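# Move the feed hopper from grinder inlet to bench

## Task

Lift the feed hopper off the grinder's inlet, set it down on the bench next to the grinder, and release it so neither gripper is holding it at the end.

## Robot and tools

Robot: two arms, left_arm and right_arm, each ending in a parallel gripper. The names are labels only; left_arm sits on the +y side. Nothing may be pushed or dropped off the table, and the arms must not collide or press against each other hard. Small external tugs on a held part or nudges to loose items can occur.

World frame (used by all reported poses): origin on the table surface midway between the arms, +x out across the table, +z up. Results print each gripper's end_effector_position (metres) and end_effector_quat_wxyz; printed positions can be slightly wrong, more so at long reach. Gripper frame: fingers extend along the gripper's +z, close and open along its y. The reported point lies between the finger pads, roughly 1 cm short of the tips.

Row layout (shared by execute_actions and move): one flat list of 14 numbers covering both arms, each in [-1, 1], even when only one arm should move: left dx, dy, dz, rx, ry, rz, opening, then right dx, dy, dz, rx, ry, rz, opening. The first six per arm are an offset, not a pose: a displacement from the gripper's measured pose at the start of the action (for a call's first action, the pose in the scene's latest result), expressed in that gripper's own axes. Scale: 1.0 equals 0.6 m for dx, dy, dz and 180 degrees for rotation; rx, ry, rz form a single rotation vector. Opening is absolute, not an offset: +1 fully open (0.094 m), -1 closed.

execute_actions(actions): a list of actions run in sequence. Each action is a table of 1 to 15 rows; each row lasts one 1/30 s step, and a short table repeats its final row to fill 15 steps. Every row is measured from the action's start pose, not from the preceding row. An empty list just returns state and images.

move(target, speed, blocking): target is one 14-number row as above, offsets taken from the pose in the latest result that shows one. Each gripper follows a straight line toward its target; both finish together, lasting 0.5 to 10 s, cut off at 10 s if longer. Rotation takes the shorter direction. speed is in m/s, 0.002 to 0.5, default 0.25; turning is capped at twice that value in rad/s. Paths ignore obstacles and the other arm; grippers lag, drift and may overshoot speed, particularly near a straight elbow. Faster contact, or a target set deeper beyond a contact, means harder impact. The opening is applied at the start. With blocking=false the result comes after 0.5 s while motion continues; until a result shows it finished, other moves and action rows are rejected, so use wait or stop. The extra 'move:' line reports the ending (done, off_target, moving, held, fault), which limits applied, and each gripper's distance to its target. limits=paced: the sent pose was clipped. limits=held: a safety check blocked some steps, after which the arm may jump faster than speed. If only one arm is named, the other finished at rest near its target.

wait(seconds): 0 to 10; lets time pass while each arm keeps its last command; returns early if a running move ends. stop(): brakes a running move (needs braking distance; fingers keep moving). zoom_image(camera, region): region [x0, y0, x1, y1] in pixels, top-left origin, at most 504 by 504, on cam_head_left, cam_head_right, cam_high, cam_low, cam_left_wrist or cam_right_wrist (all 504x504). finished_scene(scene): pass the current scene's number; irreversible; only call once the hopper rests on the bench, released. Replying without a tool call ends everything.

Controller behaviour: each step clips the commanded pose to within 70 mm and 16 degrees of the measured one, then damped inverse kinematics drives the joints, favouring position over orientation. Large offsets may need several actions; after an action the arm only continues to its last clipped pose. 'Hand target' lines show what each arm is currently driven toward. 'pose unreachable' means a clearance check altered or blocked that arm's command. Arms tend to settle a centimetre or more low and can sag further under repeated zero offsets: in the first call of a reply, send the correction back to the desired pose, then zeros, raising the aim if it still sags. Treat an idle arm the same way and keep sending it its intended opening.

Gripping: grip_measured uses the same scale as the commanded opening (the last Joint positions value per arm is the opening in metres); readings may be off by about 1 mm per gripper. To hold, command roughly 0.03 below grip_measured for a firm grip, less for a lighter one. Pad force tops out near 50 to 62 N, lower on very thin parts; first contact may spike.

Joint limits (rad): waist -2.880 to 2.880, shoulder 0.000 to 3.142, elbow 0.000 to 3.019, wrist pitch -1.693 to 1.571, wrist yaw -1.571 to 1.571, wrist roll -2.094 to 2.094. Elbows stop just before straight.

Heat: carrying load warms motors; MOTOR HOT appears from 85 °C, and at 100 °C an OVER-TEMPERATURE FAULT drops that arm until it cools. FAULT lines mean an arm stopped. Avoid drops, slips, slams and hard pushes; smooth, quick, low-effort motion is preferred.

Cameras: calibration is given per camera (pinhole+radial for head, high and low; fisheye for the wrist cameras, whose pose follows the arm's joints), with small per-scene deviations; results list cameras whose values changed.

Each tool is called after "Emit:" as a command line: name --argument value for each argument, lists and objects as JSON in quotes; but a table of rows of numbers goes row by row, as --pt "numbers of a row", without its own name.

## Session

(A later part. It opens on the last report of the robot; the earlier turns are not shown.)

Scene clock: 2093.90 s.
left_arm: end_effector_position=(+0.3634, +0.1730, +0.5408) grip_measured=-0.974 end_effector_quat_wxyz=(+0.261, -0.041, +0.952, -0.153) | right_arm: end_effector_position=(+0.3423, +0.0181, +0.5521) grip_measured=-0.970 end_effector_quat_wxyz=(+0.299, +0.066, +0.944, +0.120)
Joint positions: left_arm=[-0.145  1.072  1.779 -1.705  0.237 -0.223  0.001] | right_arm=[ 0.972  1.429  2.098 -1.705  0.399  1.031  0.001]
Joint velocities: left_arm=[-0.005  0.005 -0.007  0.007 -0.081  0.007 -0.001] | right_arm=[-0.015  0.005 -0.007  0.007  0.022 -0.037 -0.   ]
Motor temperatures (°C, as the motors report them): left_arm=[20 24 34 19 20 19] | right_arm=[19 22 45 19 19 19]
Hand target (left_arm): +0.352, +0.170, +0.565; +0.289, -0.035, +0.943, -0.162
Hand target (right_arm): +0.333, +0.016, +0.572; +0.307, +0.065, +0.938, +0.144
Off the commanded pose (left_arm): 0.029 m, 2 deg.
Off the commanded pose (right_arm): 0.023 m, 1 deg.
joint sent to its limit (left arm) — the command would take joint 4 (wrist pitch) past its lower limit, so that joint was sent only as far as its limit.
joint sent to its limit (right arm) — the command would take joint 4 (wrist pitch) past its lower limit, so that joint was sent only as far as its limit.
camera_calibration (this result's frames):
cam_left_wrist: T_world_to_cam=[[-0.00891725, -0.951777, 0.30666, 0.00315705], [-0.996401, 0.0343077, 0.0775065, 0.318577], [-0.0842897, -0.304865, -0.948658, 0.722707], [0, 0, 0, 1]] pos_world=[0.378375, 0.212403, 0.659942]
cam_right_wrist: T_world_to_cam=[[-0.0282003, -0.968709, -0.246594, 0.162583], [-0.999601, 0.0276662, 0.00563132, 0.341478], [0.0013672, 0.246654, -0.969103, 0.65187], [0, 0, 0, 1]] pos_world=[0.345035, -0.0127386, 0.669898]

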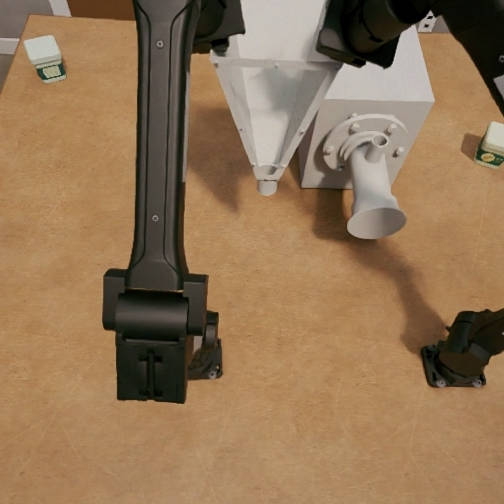

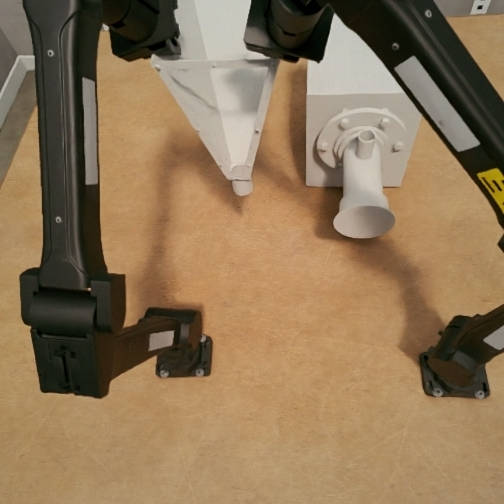

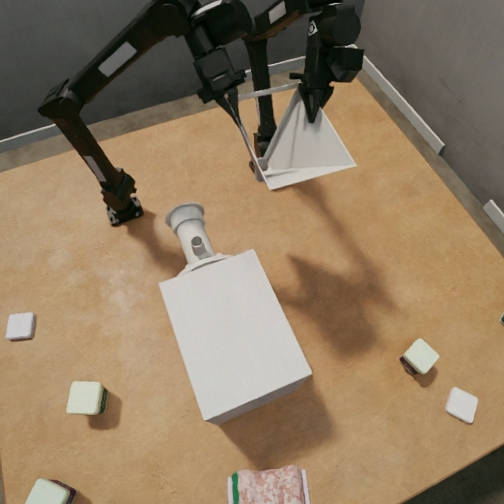

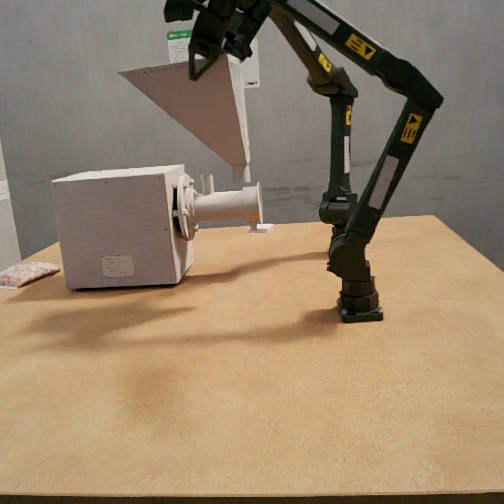

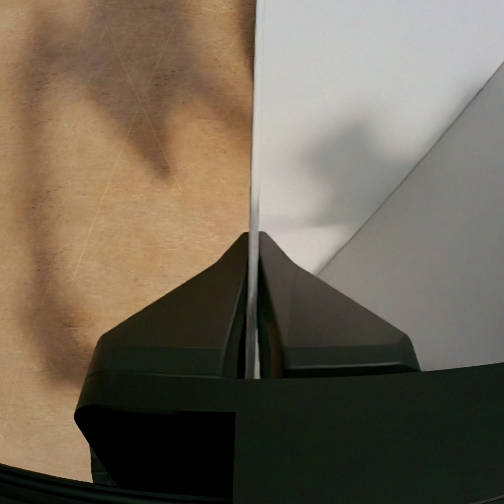

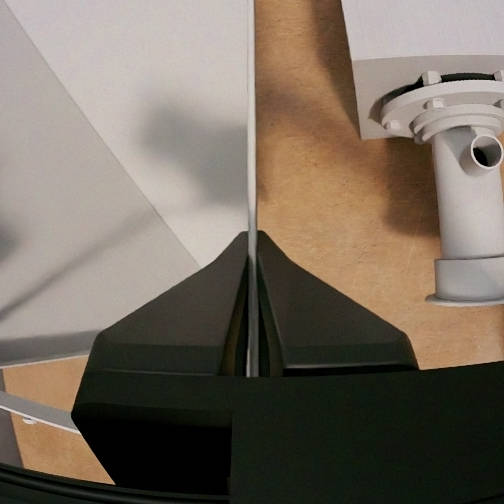

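Emit:
execute_actions --actions '[[[0.0212, 0.0706, -0.0233, -0.0025, 0.0151, -0.0043, -1.0, 0.0527, 0.0587, 0.0168, 0.0031, 0.0153, 0.003, -1.0]], [[0.0212, 0.0706, -0.0233, -0.0025, 0.0151, -0.0043, -1.0, 0.0527, 0.0587, 0.0168, 0.0031, 0.0153, 0.003, -1.0]]]'

Scene clock: 2110.97 s.
left_arm: end_effector_position=(+0.3479, +0.2580, +0.4643) grip_measured=-0.974 end_effector_quat_wxyz=(+0.225, -0.056, +0.962, -0.147) | right_arm: end_effector_position=(+0.3265, +0.1041, +0.4796) grip_measured=-0.960 end_effector_quat_wxyz=(+0.251, +0.061, +0.962, +0.090)
Joint positions: left_arm=[ 0.214  1.007  1.536 -1.705  0.386  0.097  0.001] | right_arm=[ 1.084  1.58   2.092 -1.699  0.391  1.166  0.002]
Joint velocities: left_arm=[ 0.005 -0.005  0.012 -0.007  0.037  0.022 -0.001] | right_arm=[-0.005 -0.005 -0.017  0.007  0.022  0.066 -0.002]
Motor temperatures (°C, as the motors report them): left_arm=[20 23 35 19 20 19] | right_arm=[19 22 45 19 19 19]
Hand target (left_arm): +0.338, +0.255, +0.495; +0.262, -0.060, +0.953, -0.140
Hand target (right_arm): +0.317, +0.102, +0.501; +0.257, +0.066, +0.957, +0.114
Off the commanded pose (left_arm): 0.034 m, 1 deg.
Off the commanded pose (right_arm): 0.024 m, 2 deg.
joint sent to its limit (left arm) — the command would take joint 4 (wrist pitch) past its lower limit, so that joint was sent only as far as its limit.
joint sent to its limit (right arm) — the command would take joint 4 (wrist pitch) past its lower limit, so that joint was sent only as far as its limit.
camera_calibration (this result's frames):
cam_left_wrist: T_world_to_cam=[[0.03336, -0.952337, 0.303217, 0.0944023], [-0.987888, 0.0145804, 0.154481, 0.272518], [-0.151539, -0.304698, -0.940316, 0.694265], [0, 0, 0, 1]] pos_world=[0.371276, 0.297471, 0.582105]
cam_right_wrist: T_world_to_cam=[[-0.046527, -0.981132, -0.187657, 0.206561], [-0.993865, 0.026597, 0.107358, 0.273207], [-0.100341, 0.1915, -0.97635, 0.602798], [0, 0, 0, 1]] pos_world=[0.341627, 0.0799615, 0.597974]

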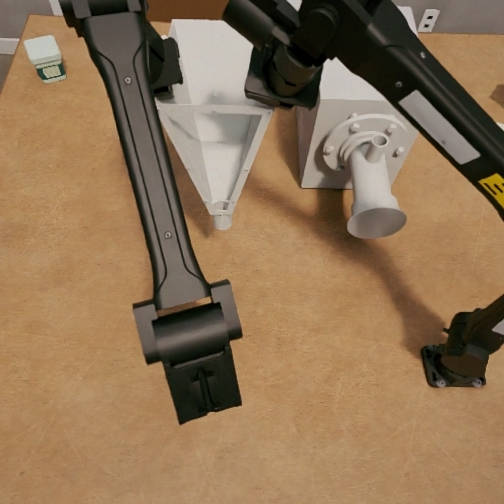

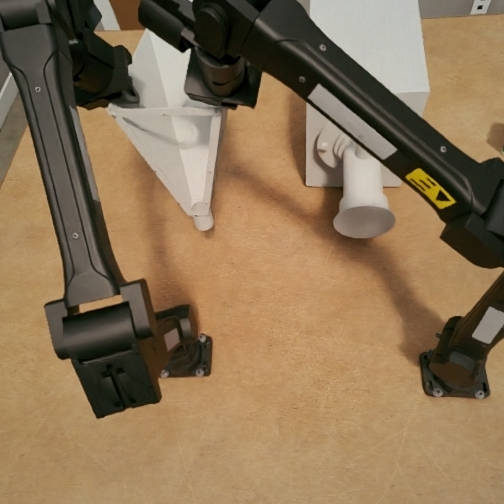

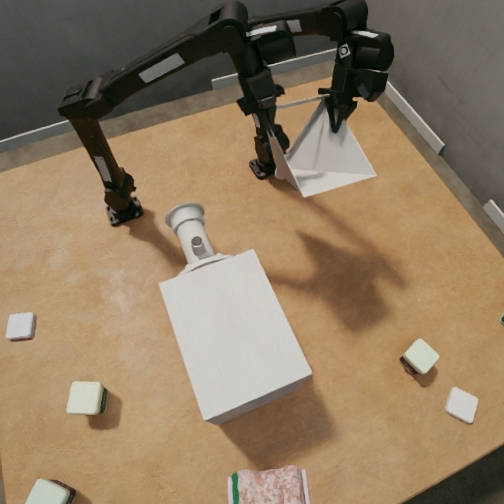

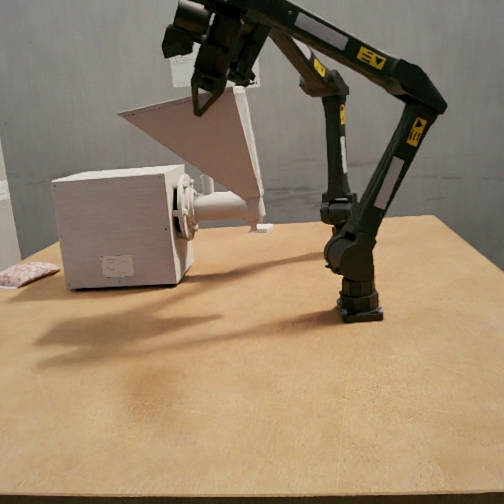

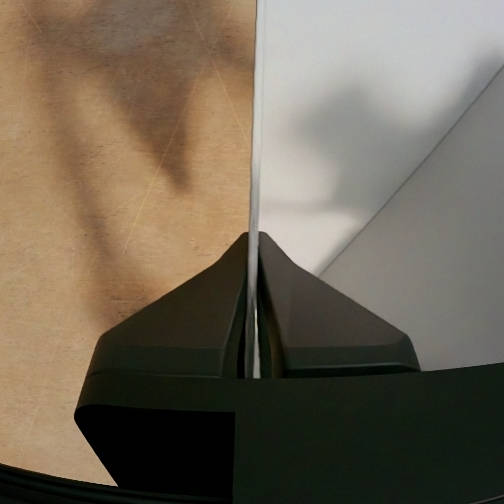

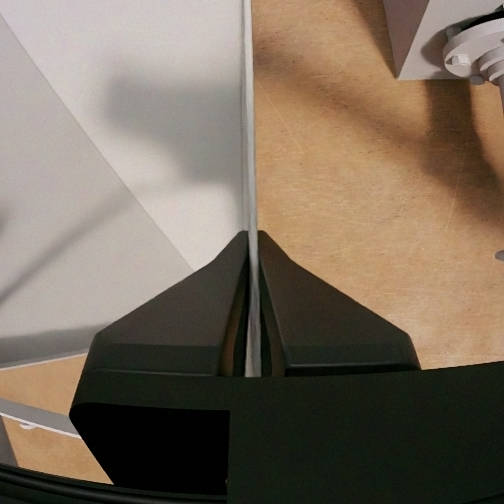

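Emit:
execute_actions --actions '[[[0.022, 0.0006, 0.0067, 0, 0, 0, -1.0, 0.0328, -0.0126, 0.0256, 0, 0, 0, -1.0]], [[0.022, 0.0006, 0.0067, 0, 0, 0, -1.0, 0.0328, -0.0126, 0.0256, 0, 0, 0, -1.0]], [[0.022, 0.0006, 0.0067, 0, 0, 0, -1.0, 0.0328, -0.0126, 0.0256, 0, 0, 0, -1.0]]]'

Scene clock: 2128.47 s.
left_arm: end_effector_position=(+0.3184, +0.2500, +0.3478) grip_measured=-0.974 end_effector_quat_wxyz=(+0.107, -0.045, +0.979, -0.169) | right_arm: end_effector_position=(+0.2938, +0.0973, +0.3736) grip_measured=-0.967 end_effector_quat_wxyz=(+0.200, +0.081, +0.974, +0.070)
Joint positions: left_arm=[ 0.214  0.975  1.232 -1.696  0.381  0.174  0.001] | right_arm=[ 1.118  1.479  1.71  -1.524  0.329  1.268  0.002]
Joint velocities: left_arm=[-0.005 -0.005  0.002  0.027  0.037  0.007 -0.   ] | right_arm=[ 0.005 -0.005 -0.007 -0.012  0.037  0.007  0.001]
Motor temperatures (°C, as the motors report them): left_arm=[20 23 36 19 20 19] | right_arm=[19 22 45 19 19 19]
Hand target (left_arm): +0.318, +0.250, +0.377; +0.144, -0.048, +0.975, -0.163
Hand target (right_arm): +0.295, +0.098, +0.384; +0.216, +0.077, +0.970, +0.077
Off the commanded pose (left_arm): 0.030 m, 4 deg.
Off the commanded pose (right_arm): 0.011 m, 2 deg.
camera_calibration (this result's frames):
cam_left_wrist: T_world_to_cam=[[0.0432849, -0.940587, 0.336783, 0.105314], [-0.923124, 0.0912581, 0.373515, 0.145477], [-0.382058, -0.32706, -0.864328, 0.630309], [0, 0, 0, 1]] pos_world=[0.370549, 0.29193, 0.454988]
cam_right_wrist: T_world_to_cam=[[-0.101429, -0.982737, -0.154728, 0.182443], [-0.974268, 0.066655, 0.215313, 0.202323], [-0.201282, 0.172586, -0.964209, 0.524277], [0, 0, 0, 1]] pos_world=[0.321149, 0.0753247, 0.490179]

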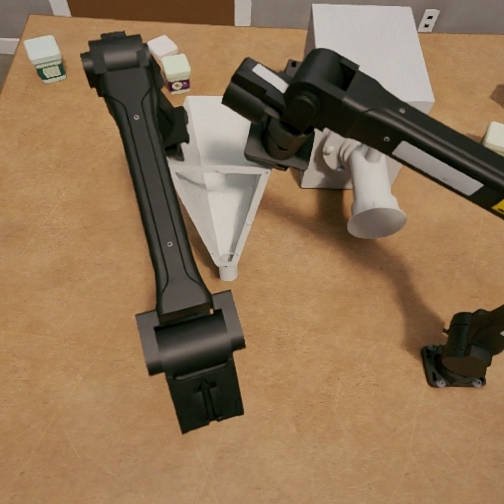

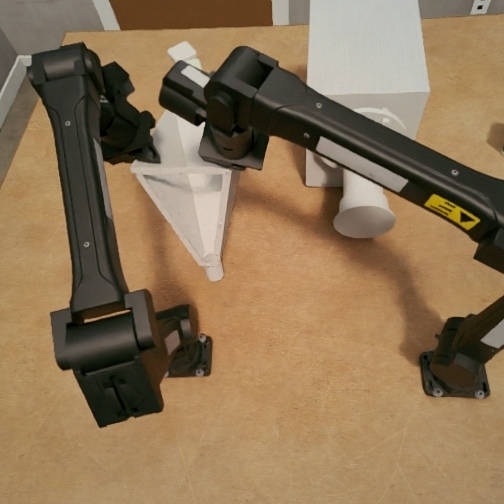

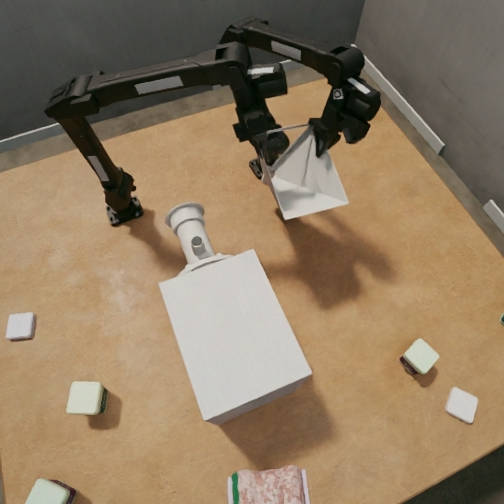

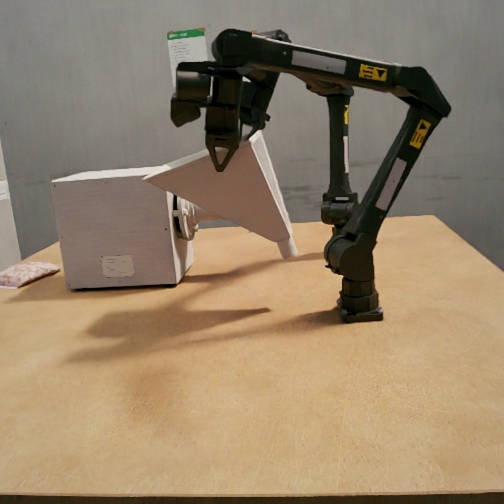

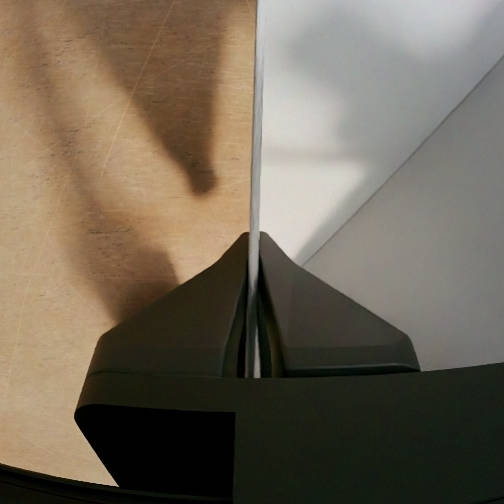

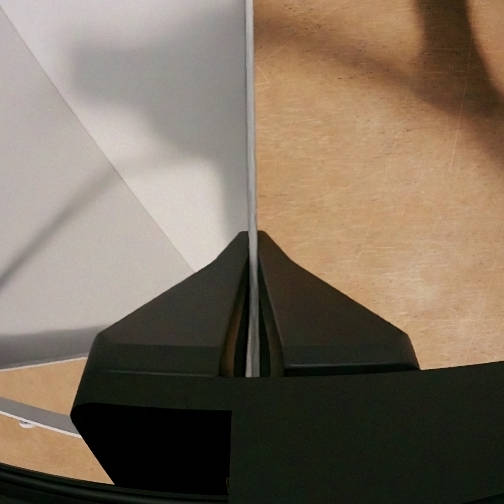

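Emit:
execute_actions --actions '[[[-0.0516, -0.0077, -0.0026, -0.0032, 0.0239, -0.0082, -1.0, -0.0315, 0.0003, 0.0534, 0.0047, 0.0249, 0.0026, -1.0]], [[-0.0516, -0.0077, -0.0026, -0.0032, 0.0239, -0.0082, -1.0, -0.0315, 0.0003, 0.0534, 0.0047, 0.0249, 0.0026, -1.0]]]'

Scene clock: 2153.30 s.
left_arm: end_effector_position=(+0.3687, +0.2525, +0.2791) grip_measured=-0.974 end_effector_quat_wxyz=(-0.026, -0.049, +0.985, -0.166) | right_arm: end_effector_position=(+0.3472, +0.1005, +0.3087) grip_measured=-0.969 end_effector_quat_wxyz=(+0.097, +0.098, +0.989, +0.059)
Joint positions: left_arm=[ 0.144  1.242  1.252 -1.693  0.319  0.141  0.001] | right_arm=[ 0.959  1.594  1.703 -1.483  0.115  1.176  0.001]
Joint velocities: left_arm=[-0.005 -0.054  0.007 -0.022  0.11   0.051  0.   ] | right_arm=[-0.005 -0.024 -0.007  0.007 -0.066  0.022  0.   ]
Motor temperatures (°C, as the motors report them): left_arm=[20 23 36 19 20 19] | right_arm=[19 23 44 19 21 19]
Hand target (left_arm): +0.373, +0.250, +0.319; +0.021, -0.056, +0.985, -0.161
Hand target (right_arm): +0.349, +0.099, +0.318; +0.108, +0.092, +0.988, +0.063
Off the commanded pose (left_arm): 0.042 m, 3 deg.
Off the commanded pose (right_arm): 0.009 m, 2 deg.
joint sent to its limit (left arm) — the command would take joint 4 (wrist pitch) past its lower limit, so that joint was sent only as far as its limit.
camera_calibration (this result's frames):
cam_left_wrist: T_world_to_cam=[[0.095464, -0.941585, 0.322963, 0.113571], [-0.790244, 0.125605, 0.599782, 0.0965504], [-0.605311, -0.312477, -0.732091, 0.632724], [0, 0, 0, 1]] pos_world=[0.448451, 0.292521, 0.368623]
cam_right_wrist: T_world_to_cam=[[-0.152631, -0.979926, -0.128251, 0.190313], [-0.905551, 0.0866942, 0.415285, 0.18049], [-0.39583, 0.179523, -0.900605, 0.519153], [0, 0, 0, 1]] pos_world=[0.397987, 0.0776449, 0.417005]

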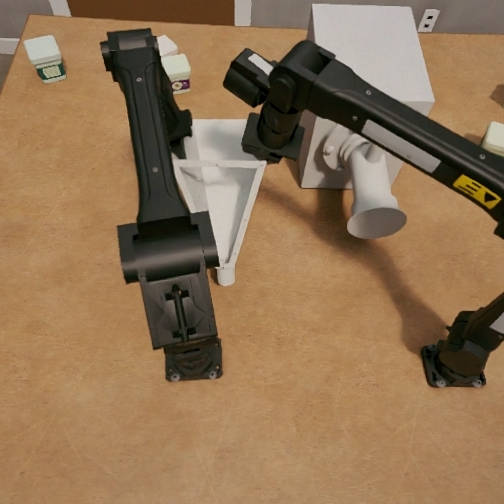

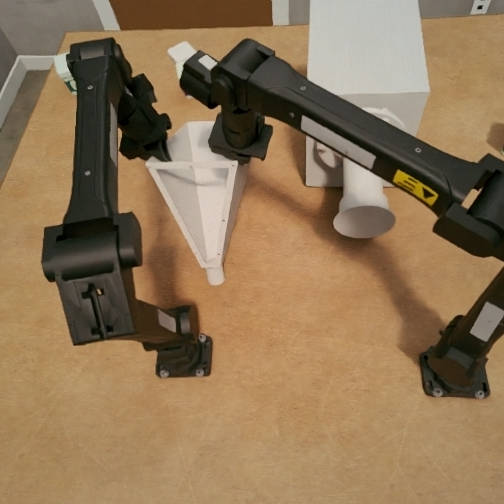

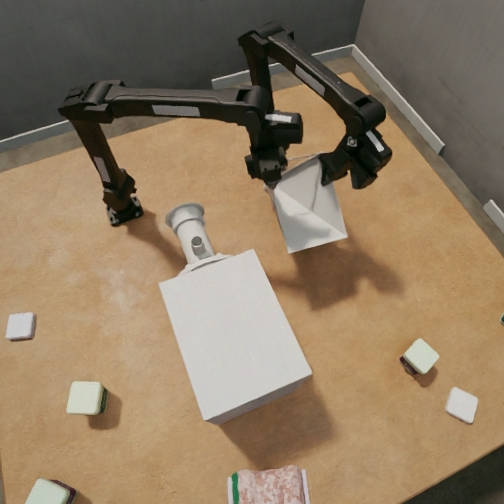

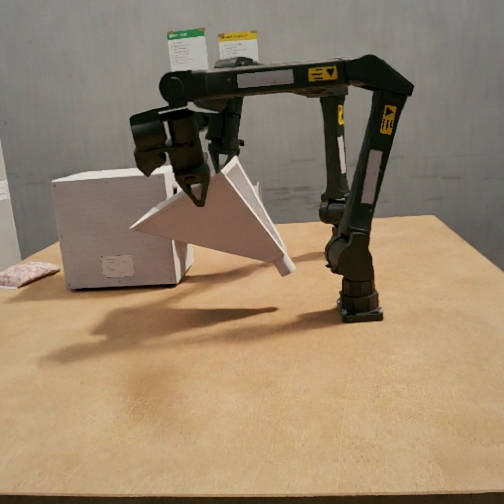

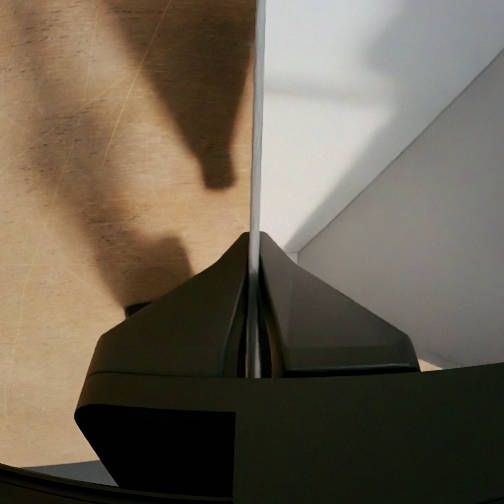

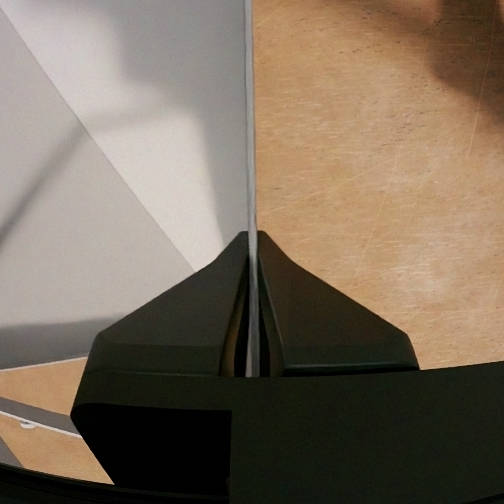

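Emit:
execute_actions --actions '[[[-0.0447, -0.0234, -0.0447, -0.0022, 0.0239, -0.0084, -1.0, -0.0343, 0.0014, 0.0579, 0.0052, 0.0248, 0.0025, -1.0]], [[-0.0447, -0.0234, -0.0447, -0.0022, 0.0239, -0.0084, -1.0, -0.0343, 0.0014, 0.0579, 0.0052, 0.0248, 0.0025, -1.0]]]'

Scene clock: 2174.50 s.
left_arm: end_effector_position=(+0.3996, +0.2559, +0.2286) grip_measured=-0.974 end_effector_quat_wxyz=(-0.107, -0.068, +0.981, -0.149) | right_arm: end_effector_position=(+0.3863, +0.1021, +0.2531) grip_measured=-0.968 end_effector_quat_wxyz=(+0.007, +0.095, +0.993, +0.069)
Joint positions: left_arm=[ 0.111  1.426  1.282 -1.683  0.269  0.084  0.001] | right_arm=[ 0.844  1.703  1.703 -1.447 -0.066  1.07   0.002]
Joint velocities: left_arm=[ 0.005 -0.005 -0.012  0.002  0.007  0.11  -0.   ] | right_arm=[-0.015 -0.015 -0.002  0.017  0.022 -0.022 -0.   ]
Motor temperatures (°C, as the motors report them): left_arm=[20 23 38 19 20 19] | right_arm=[19 23 44 19 20 19]
Hand target (left_arm): +0.411, +0.251, +0.279; -0.049, -0.072, +0.985, -0.148
Hand target (right_arm): +0.392, +0.102, +0.250; +0.011, +0.099, +0.993, +0.061
Off the commanded pose (left_arm): 0.055 m, 1 deg.
Off the commanded pose (right_arm): 0.006 m, 1 deg.
joint sent to its limit (left arm) — the command would take joint 4 (wrist pitch) past its lower limit, so that joint was sent only as far as its limit.
camera_calibration (this result's frames):
cam_left_wrist: T_world_to_cam=[[0.156257, -0.947872, 0.277708, 0.117703], [-0.679233, 0.101007, 0.726938, 0.0836932], [-0.717095, -0.302218, -0.628044, 0.633775], [0, 0, 0, 1]] pos_world=[0.492932, 0.294652, 0.304512]
cam_right_wrist: T_world_to_cam=[[-0.156329, -0.978219, -0.136565, 0.194016], [-0.820279, 0.0515641, 0.569635, 0.170393], [-0.550186, 0.201071, -0.810473, 0.518856], [0, 0, 0, 1]] pos_world=[0.455567, 0.0766767, 0.349953]

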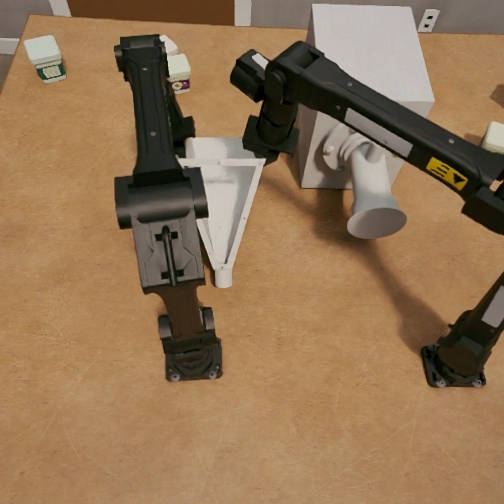

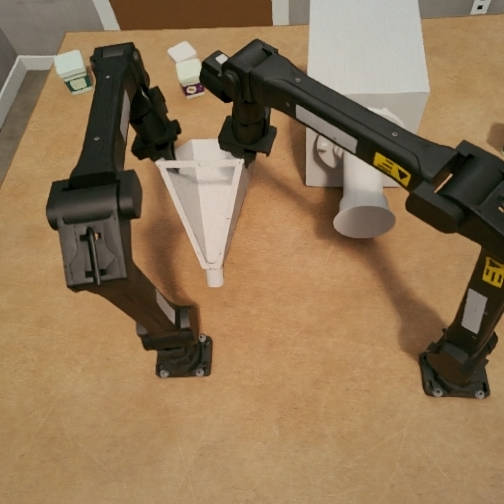

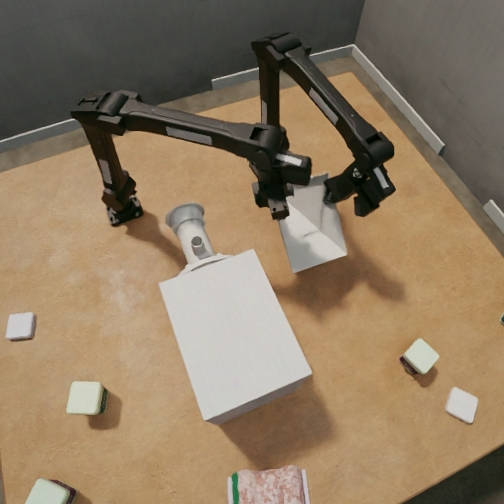

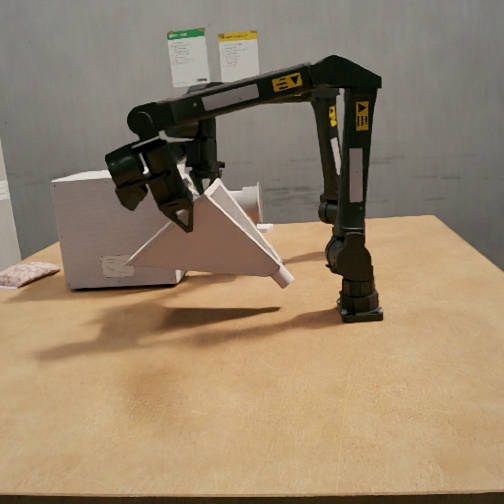

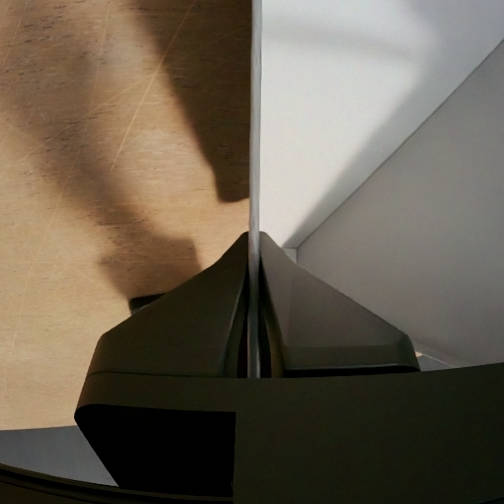

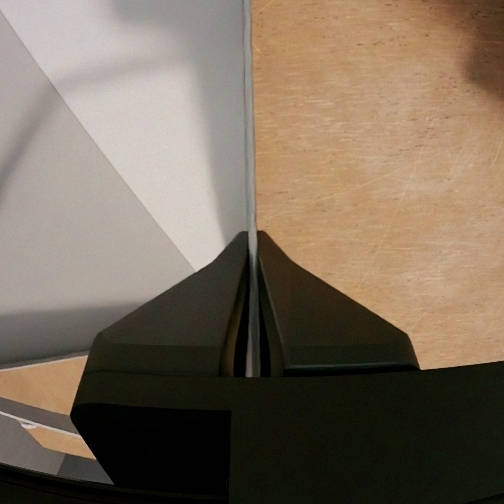

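Emit:
execute_actions --actions '[[[-0.0123, -0.0366, -0.0816, -0.0026, 0.0241, -0.0078, -1.0, -0.0196, -0.002, 0.0418, 0.0048, 0.0248, 0.0035, -1.0]], [[-0.0123, -0.0366, -0.075, -0.0026, 0.0241, -0.0078, -1.0, -0.0196, -0.002, 0.0418, 0.0048, 0.0248, 0.0035, -1.0]]]'

Scene clock: 2196.47 s.
left_arm: end_effector_position=(+0.3991, +0.2576, +0.2209) grip_measured=-0.974 end_effector_quat_wxyz=(-0.128, -0.102, +0.979, -0.120) | right_arm: end_effector_position=(+0.3961, +0.1016, +0.2352) grip_measured=-0.967 end_effector_quat_wxyz=(-0.057, +0.073, +0.991, +0.100)
Joint positions: left_arm=[ 0.093  1.445  1.283 -1.687  0.222 -0.006  0.001] | right_arm=[ 0.785  1.744  1.703 -1.445 -0.215  0.971  0.002]
Joint velocities: left_arm=[-0.005 -0.015 -0.007 -0.022  0.007  0.007  0.001] | right_arm=[-0.005 -0.024 -0.012  0.002 -0.007 -0.007  0.   ]
Motor temperatures (°C, as the motors report them): left_arm=[20 24 39 19 20 19] | right_arm=[19 23 44 19 20 19]
Hand target (left_arm): +0.414, +0.250, +0.269; -0.070, -0.100, +0.985, -0.126
Hand target (right_arm): +0.402, +0.103, +0.219; -0.066, +0.086, +0.991, +0.082
Off the commanded pose (left_arm): 0.055 m, 4 deg.
Off the commanded pose (right_arm): 0.018 m, 3 deg.
joint sent to its limit (left arm) — the command would take joint 4 (wrist pitch) past its lower limit, so that joint was sent only as far as its limit.
camera_calibration (this result's frames):
cam_left_wrist: T_world_to_cam=[[0.221752, -0.952039, 0.210825, 0.111264], [-0.641414, 0.0204321, 0.766923, 0.0856309], [-0.734448, -0.305293, -0.60612, 0.631979], [0, 0, 0, 1]] pos_world=[0.494408, 0.297117, 0.293926]
cam_right_wrist: T_world_to_cam=[[-0.12407, -0.973632, -0.191433, 0.192331], [-0.747131, -0.0352959, 0.66374, 0.146376], [-0.652995, 0.225376, -0.723051, 0.527556], [0, 0, 0, 1]] pos_world=[0.477716, 0.0735279, 0.321113]

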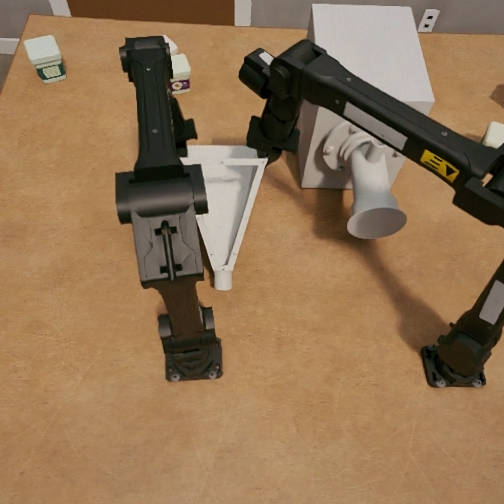

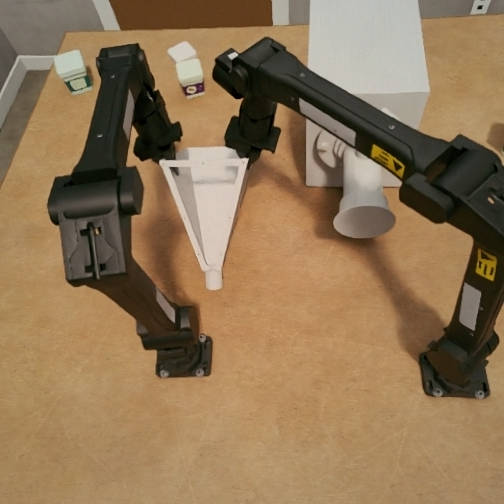

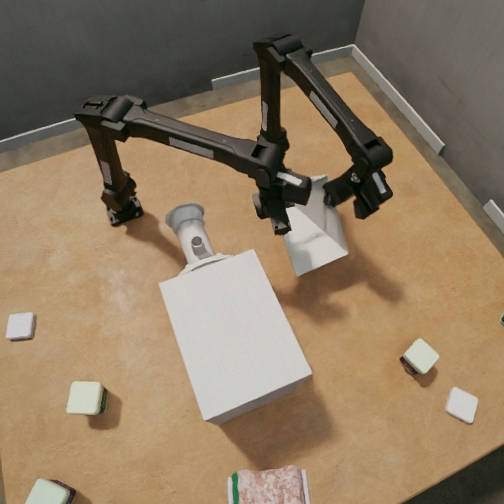

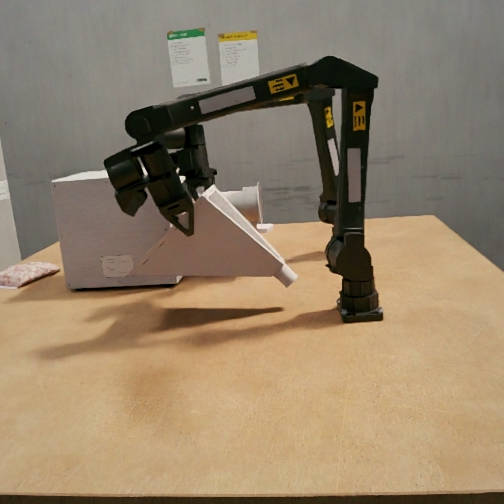

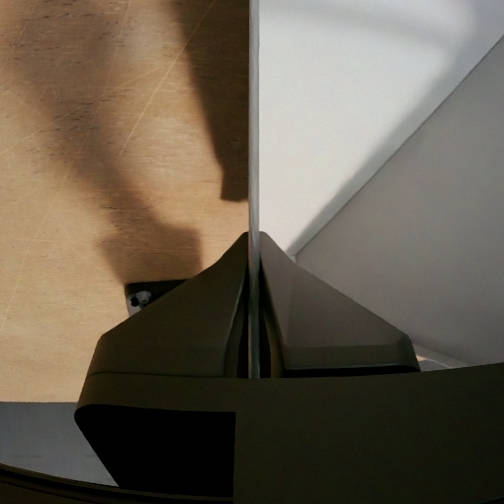

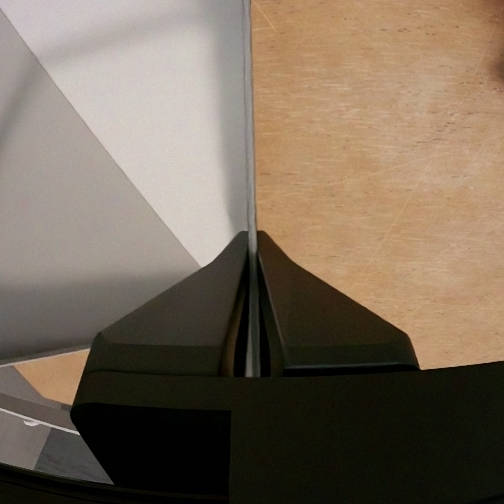

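Emit:
execute_actions --actions '[[[-0.024, -0.0296, -0.0537, -0.0043, 0.0242, -0.0066, -1.0, -0.0306, -0.005, 0.043, 0.0034, 0.0247, 0.0053, -1.0]], [[-0.024, -0.0296, -0.0537, -0.0043, 0.0242, -0.0066, -1.0, -0.0306, -0.005, 0.043, 0.0034, 0.0247, 0.0053, -1.0]]]'

Scene clock: 2210.37 s.
left_arm: end_effector_position=(+0.4100, +0.2562, +0.1811) grip_measured=-0.974 end_effector_quat_wxyz=(-0.187, -0.126, +0.969, -0.098) | right_arm: end_effector_position=(+0.4138, +0.0994, +0.1898) grip_measured=-0.968 end_effector_quat_wxyz=(-0.132, +0.059, +0.982, +0.118)
Joint positions: left_arm=[ 0.069  1.563  1.289 -1.68   0.187 -0.077  0.001] | right_arm=[ 0.718  1.841  1.703 -1.445 -0.356  0.867  0.001]
Joint velocities: left_arm=[-0.024 -0.015 -0.012  0.017 -0.037 -0.022 -0.002] | right_arm=[ 0.005 -0.015  0.007 -0.012 -0.007 -0.051 -0.001]
Motor temperatures (°C, as the motors report them): left_arm=[20 24 39 19 21 19] | right_arm=[19 23 44 19 20 19]
Hand target (left_arm): +0.427, +0.250, +0.228; -0.131, -0.126, +0.978, -0.103
Hand target (right_arm): +0.419, +0.101, +0.185; -0.134, +0.068, +0.983, +0.107
Off the commanded pose (left_arm): 0.054 m, 2 deg.
Off the commanded pose (right_arm): 0.007 m, 2 deg.
joint sent to its limit (left arm) — the command would take joint 4 (wrist pitch) past its lower limit, so that joint was sent only as far as its limit.
camera_calibration (this result's frames):
cam_left_wrist: T_world_to_cam=[[0.272824, -0.95105, 0.145155, 0.106673], [-0.538502, -0.0259322, 0.842225, 0.0791639], [-0.797234, -0.307946, -0.519218, 0.626104], [0, 0, 0, 1]] pos_world=[0.512679, 0.296311, 0.242926]
cam_right_wrist: T_world_to_cam=[[-0.115781, -0.968096, -0.222226, 0.185559], [-0.641852, -0.0978235, 0.760564, 0.133953], [-0.758038, 0.230695, -0.610048, 0.528249], [0, 0, 0, 1]] pos_world=[0.507895, 0.0708787, 0.261613]

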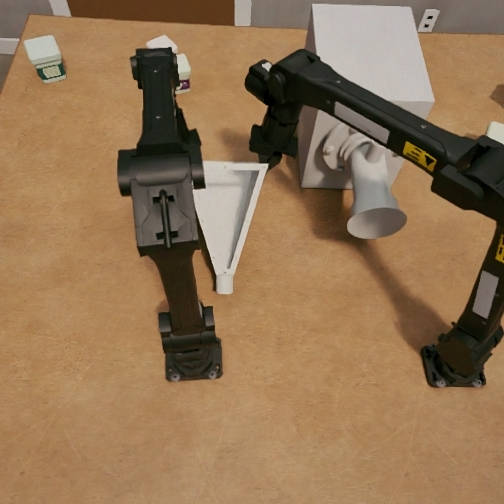

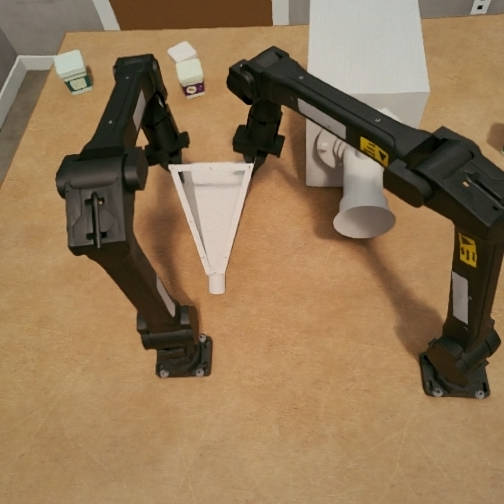

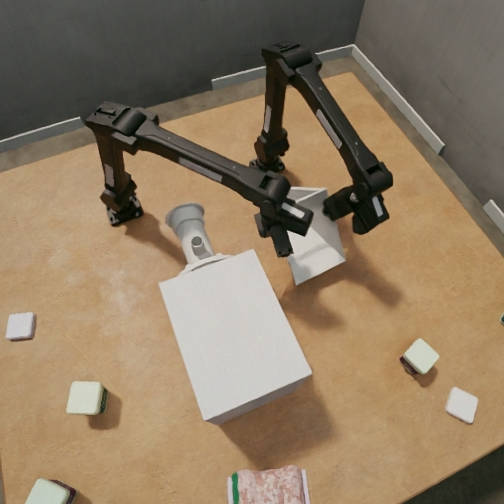

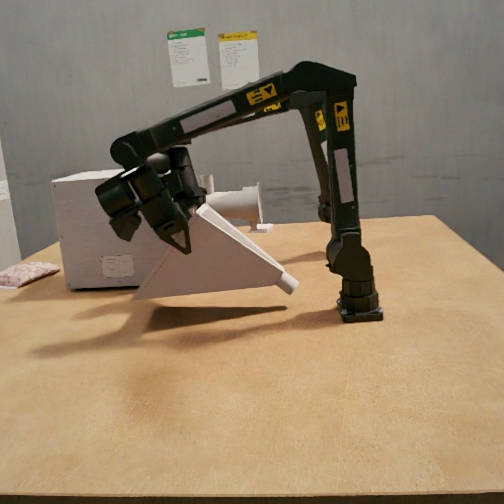

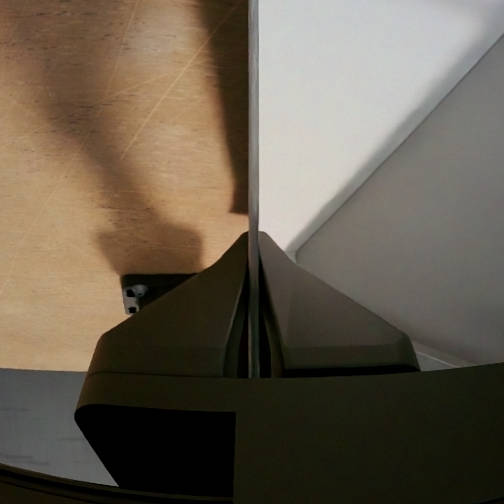

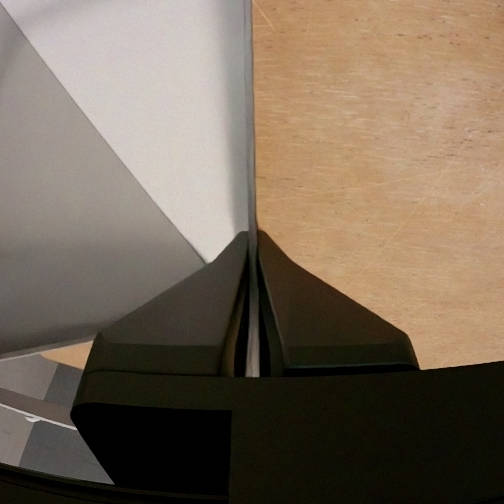

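Emit:
execute_actions --actions '[[[-0.0063, -0.0288, -0.0676, -0.0033, 0.0151, -0.0038, -1.0, -0.024, -0.0024, 0.0244, 0.0013, 0.0154, 0.0039, -1.0]], [[-0.0063, -0.0288, -0.0676, -0.0033, 0.0151, -0.0038, -1.0, -0.024, -0.0024, 0.0244, 0.0013, 0.0154, 0.0039, -1.0]]]'

Scene clock: 2229.33 s.
left_arm: end_effector_position=(+0.4108, +0.2549, +0.1699) grip_measured=-0.974 end_effector_quat_wxyz=(-0.206, -0.152, +0.963, -0.079) | right_arm: end_effector_position=(+0.4218, +0.0977, +0.1704) grip_measured=-0.969 end_effector_quat_wxyz=(-0.169, +0.040, +0.975, +0.141)
Joint positions: left_arm=[ 0.054  1.594  1.289 -1.681  0.165 -0.146  0.001] | right_arm=[ 0.683  1.887  1.703 -1.445 -0.44   0.784  0.001]
Joint velocities: left_arm=[-0.015 -0.015 -0.017  0.012 -0.066  0.066  0.001] | right_arm=[-0.024 -0.005 -0.002 -0.002  0.037  0.066  0.001]
Motor temperatures (°C, as the motors report them): left_arm=[20 24 39 19 21 19] | right_arm=[19 23 44 19 20 19]
Hand target (left_arm): +0.429, +0.249, +0.212; -0.157, -0.148, +0.973, -0.087
Hand target (right_arm): +0.427, +0.100, +0.163; -0.175, +0.053, +0.975, +0.129
Off the commanded pose (left_arm): 0.049 m, 2 deg.
Off the commanded pose (right_arm): 0.010 m, 2 deg.
joint sent to its limit (left arm) — the command would take joint 4 (wrist pitch) past its lower limit, so that joint was sent only as far as its limit.
camera_calibration (this result's frames):
cam_left_wrist: T_world_to_cam=[[0.316911, -0.943974, 0.0920895, 0.0959569], [-0.493731, -0.0812914, 0.865807, 0.0807902], [-0.809813, -0.319851, -0.491831, 0.62405], [0, 0, 0, 1]] pos_world=[0.514843, 0.296751, 0.228142]
cam_right_wrist: T_world_to_cam=[[-0.0961695, -0.958466, -0.268503, 0.179185], [-0.58338, -0.16429, 0.795409, 0.129613], [-0.806485, 0.233133, -0.543351, 0.531705], [0, 0, 0, 1]] pos_world=[0.521658, 0.0690788, 0.233918]

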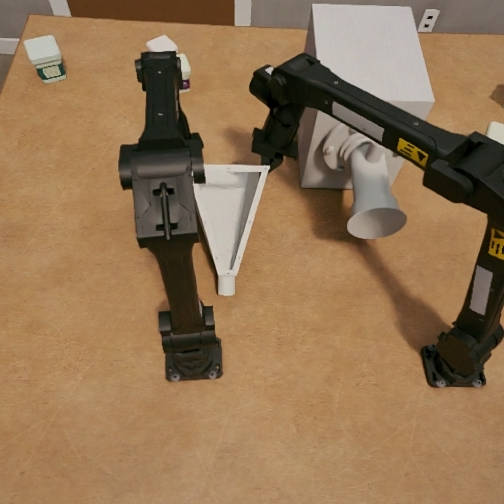

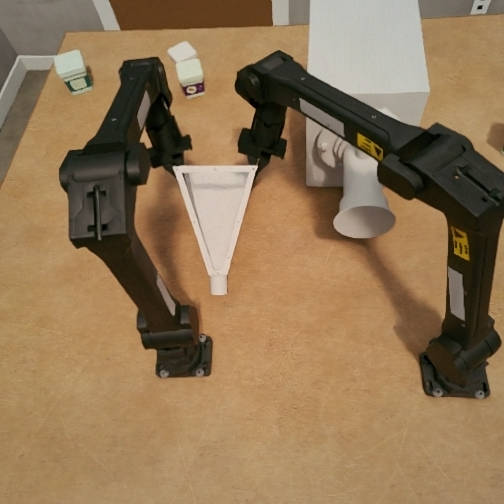

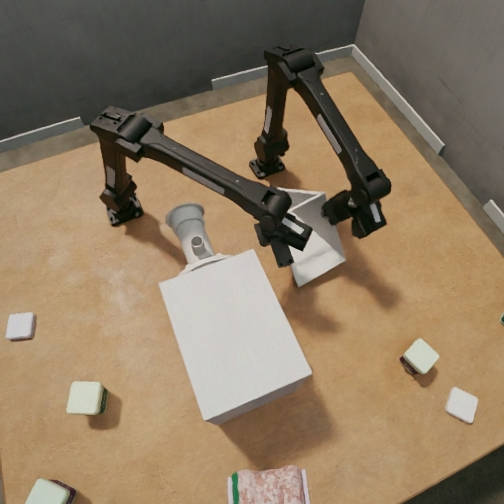

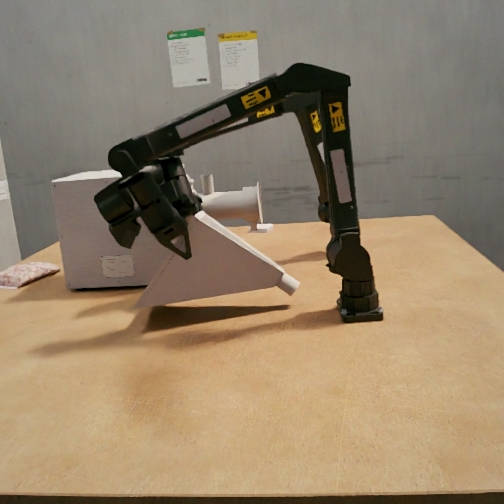

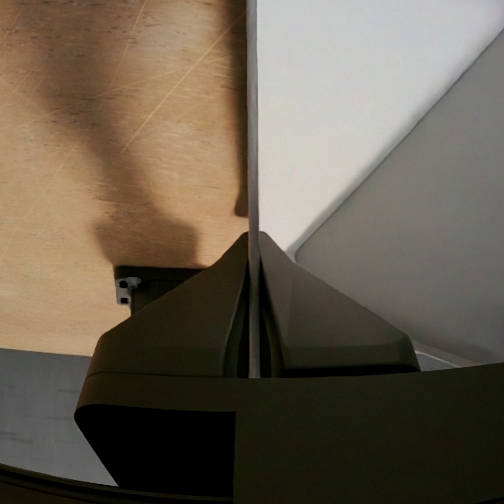

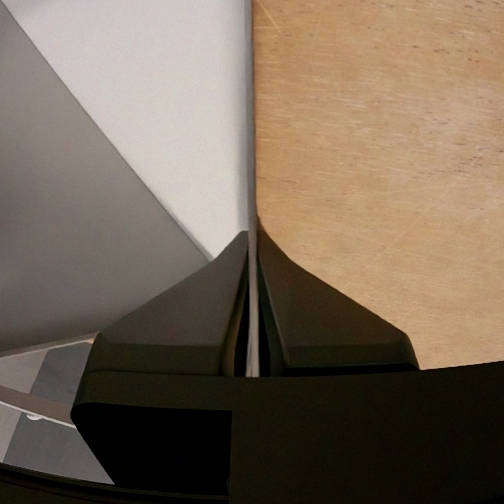

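Emit:
zoom_image --camera "cam_low" --region '[110, 200, 320, 340]'

Region (110, 200, 320, 340) of cam_low's 504x504 image, scaled by 2.400, with more detail than that image has.

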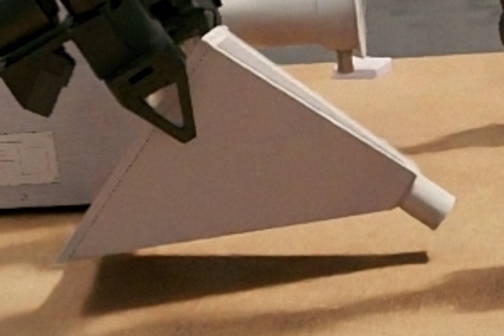

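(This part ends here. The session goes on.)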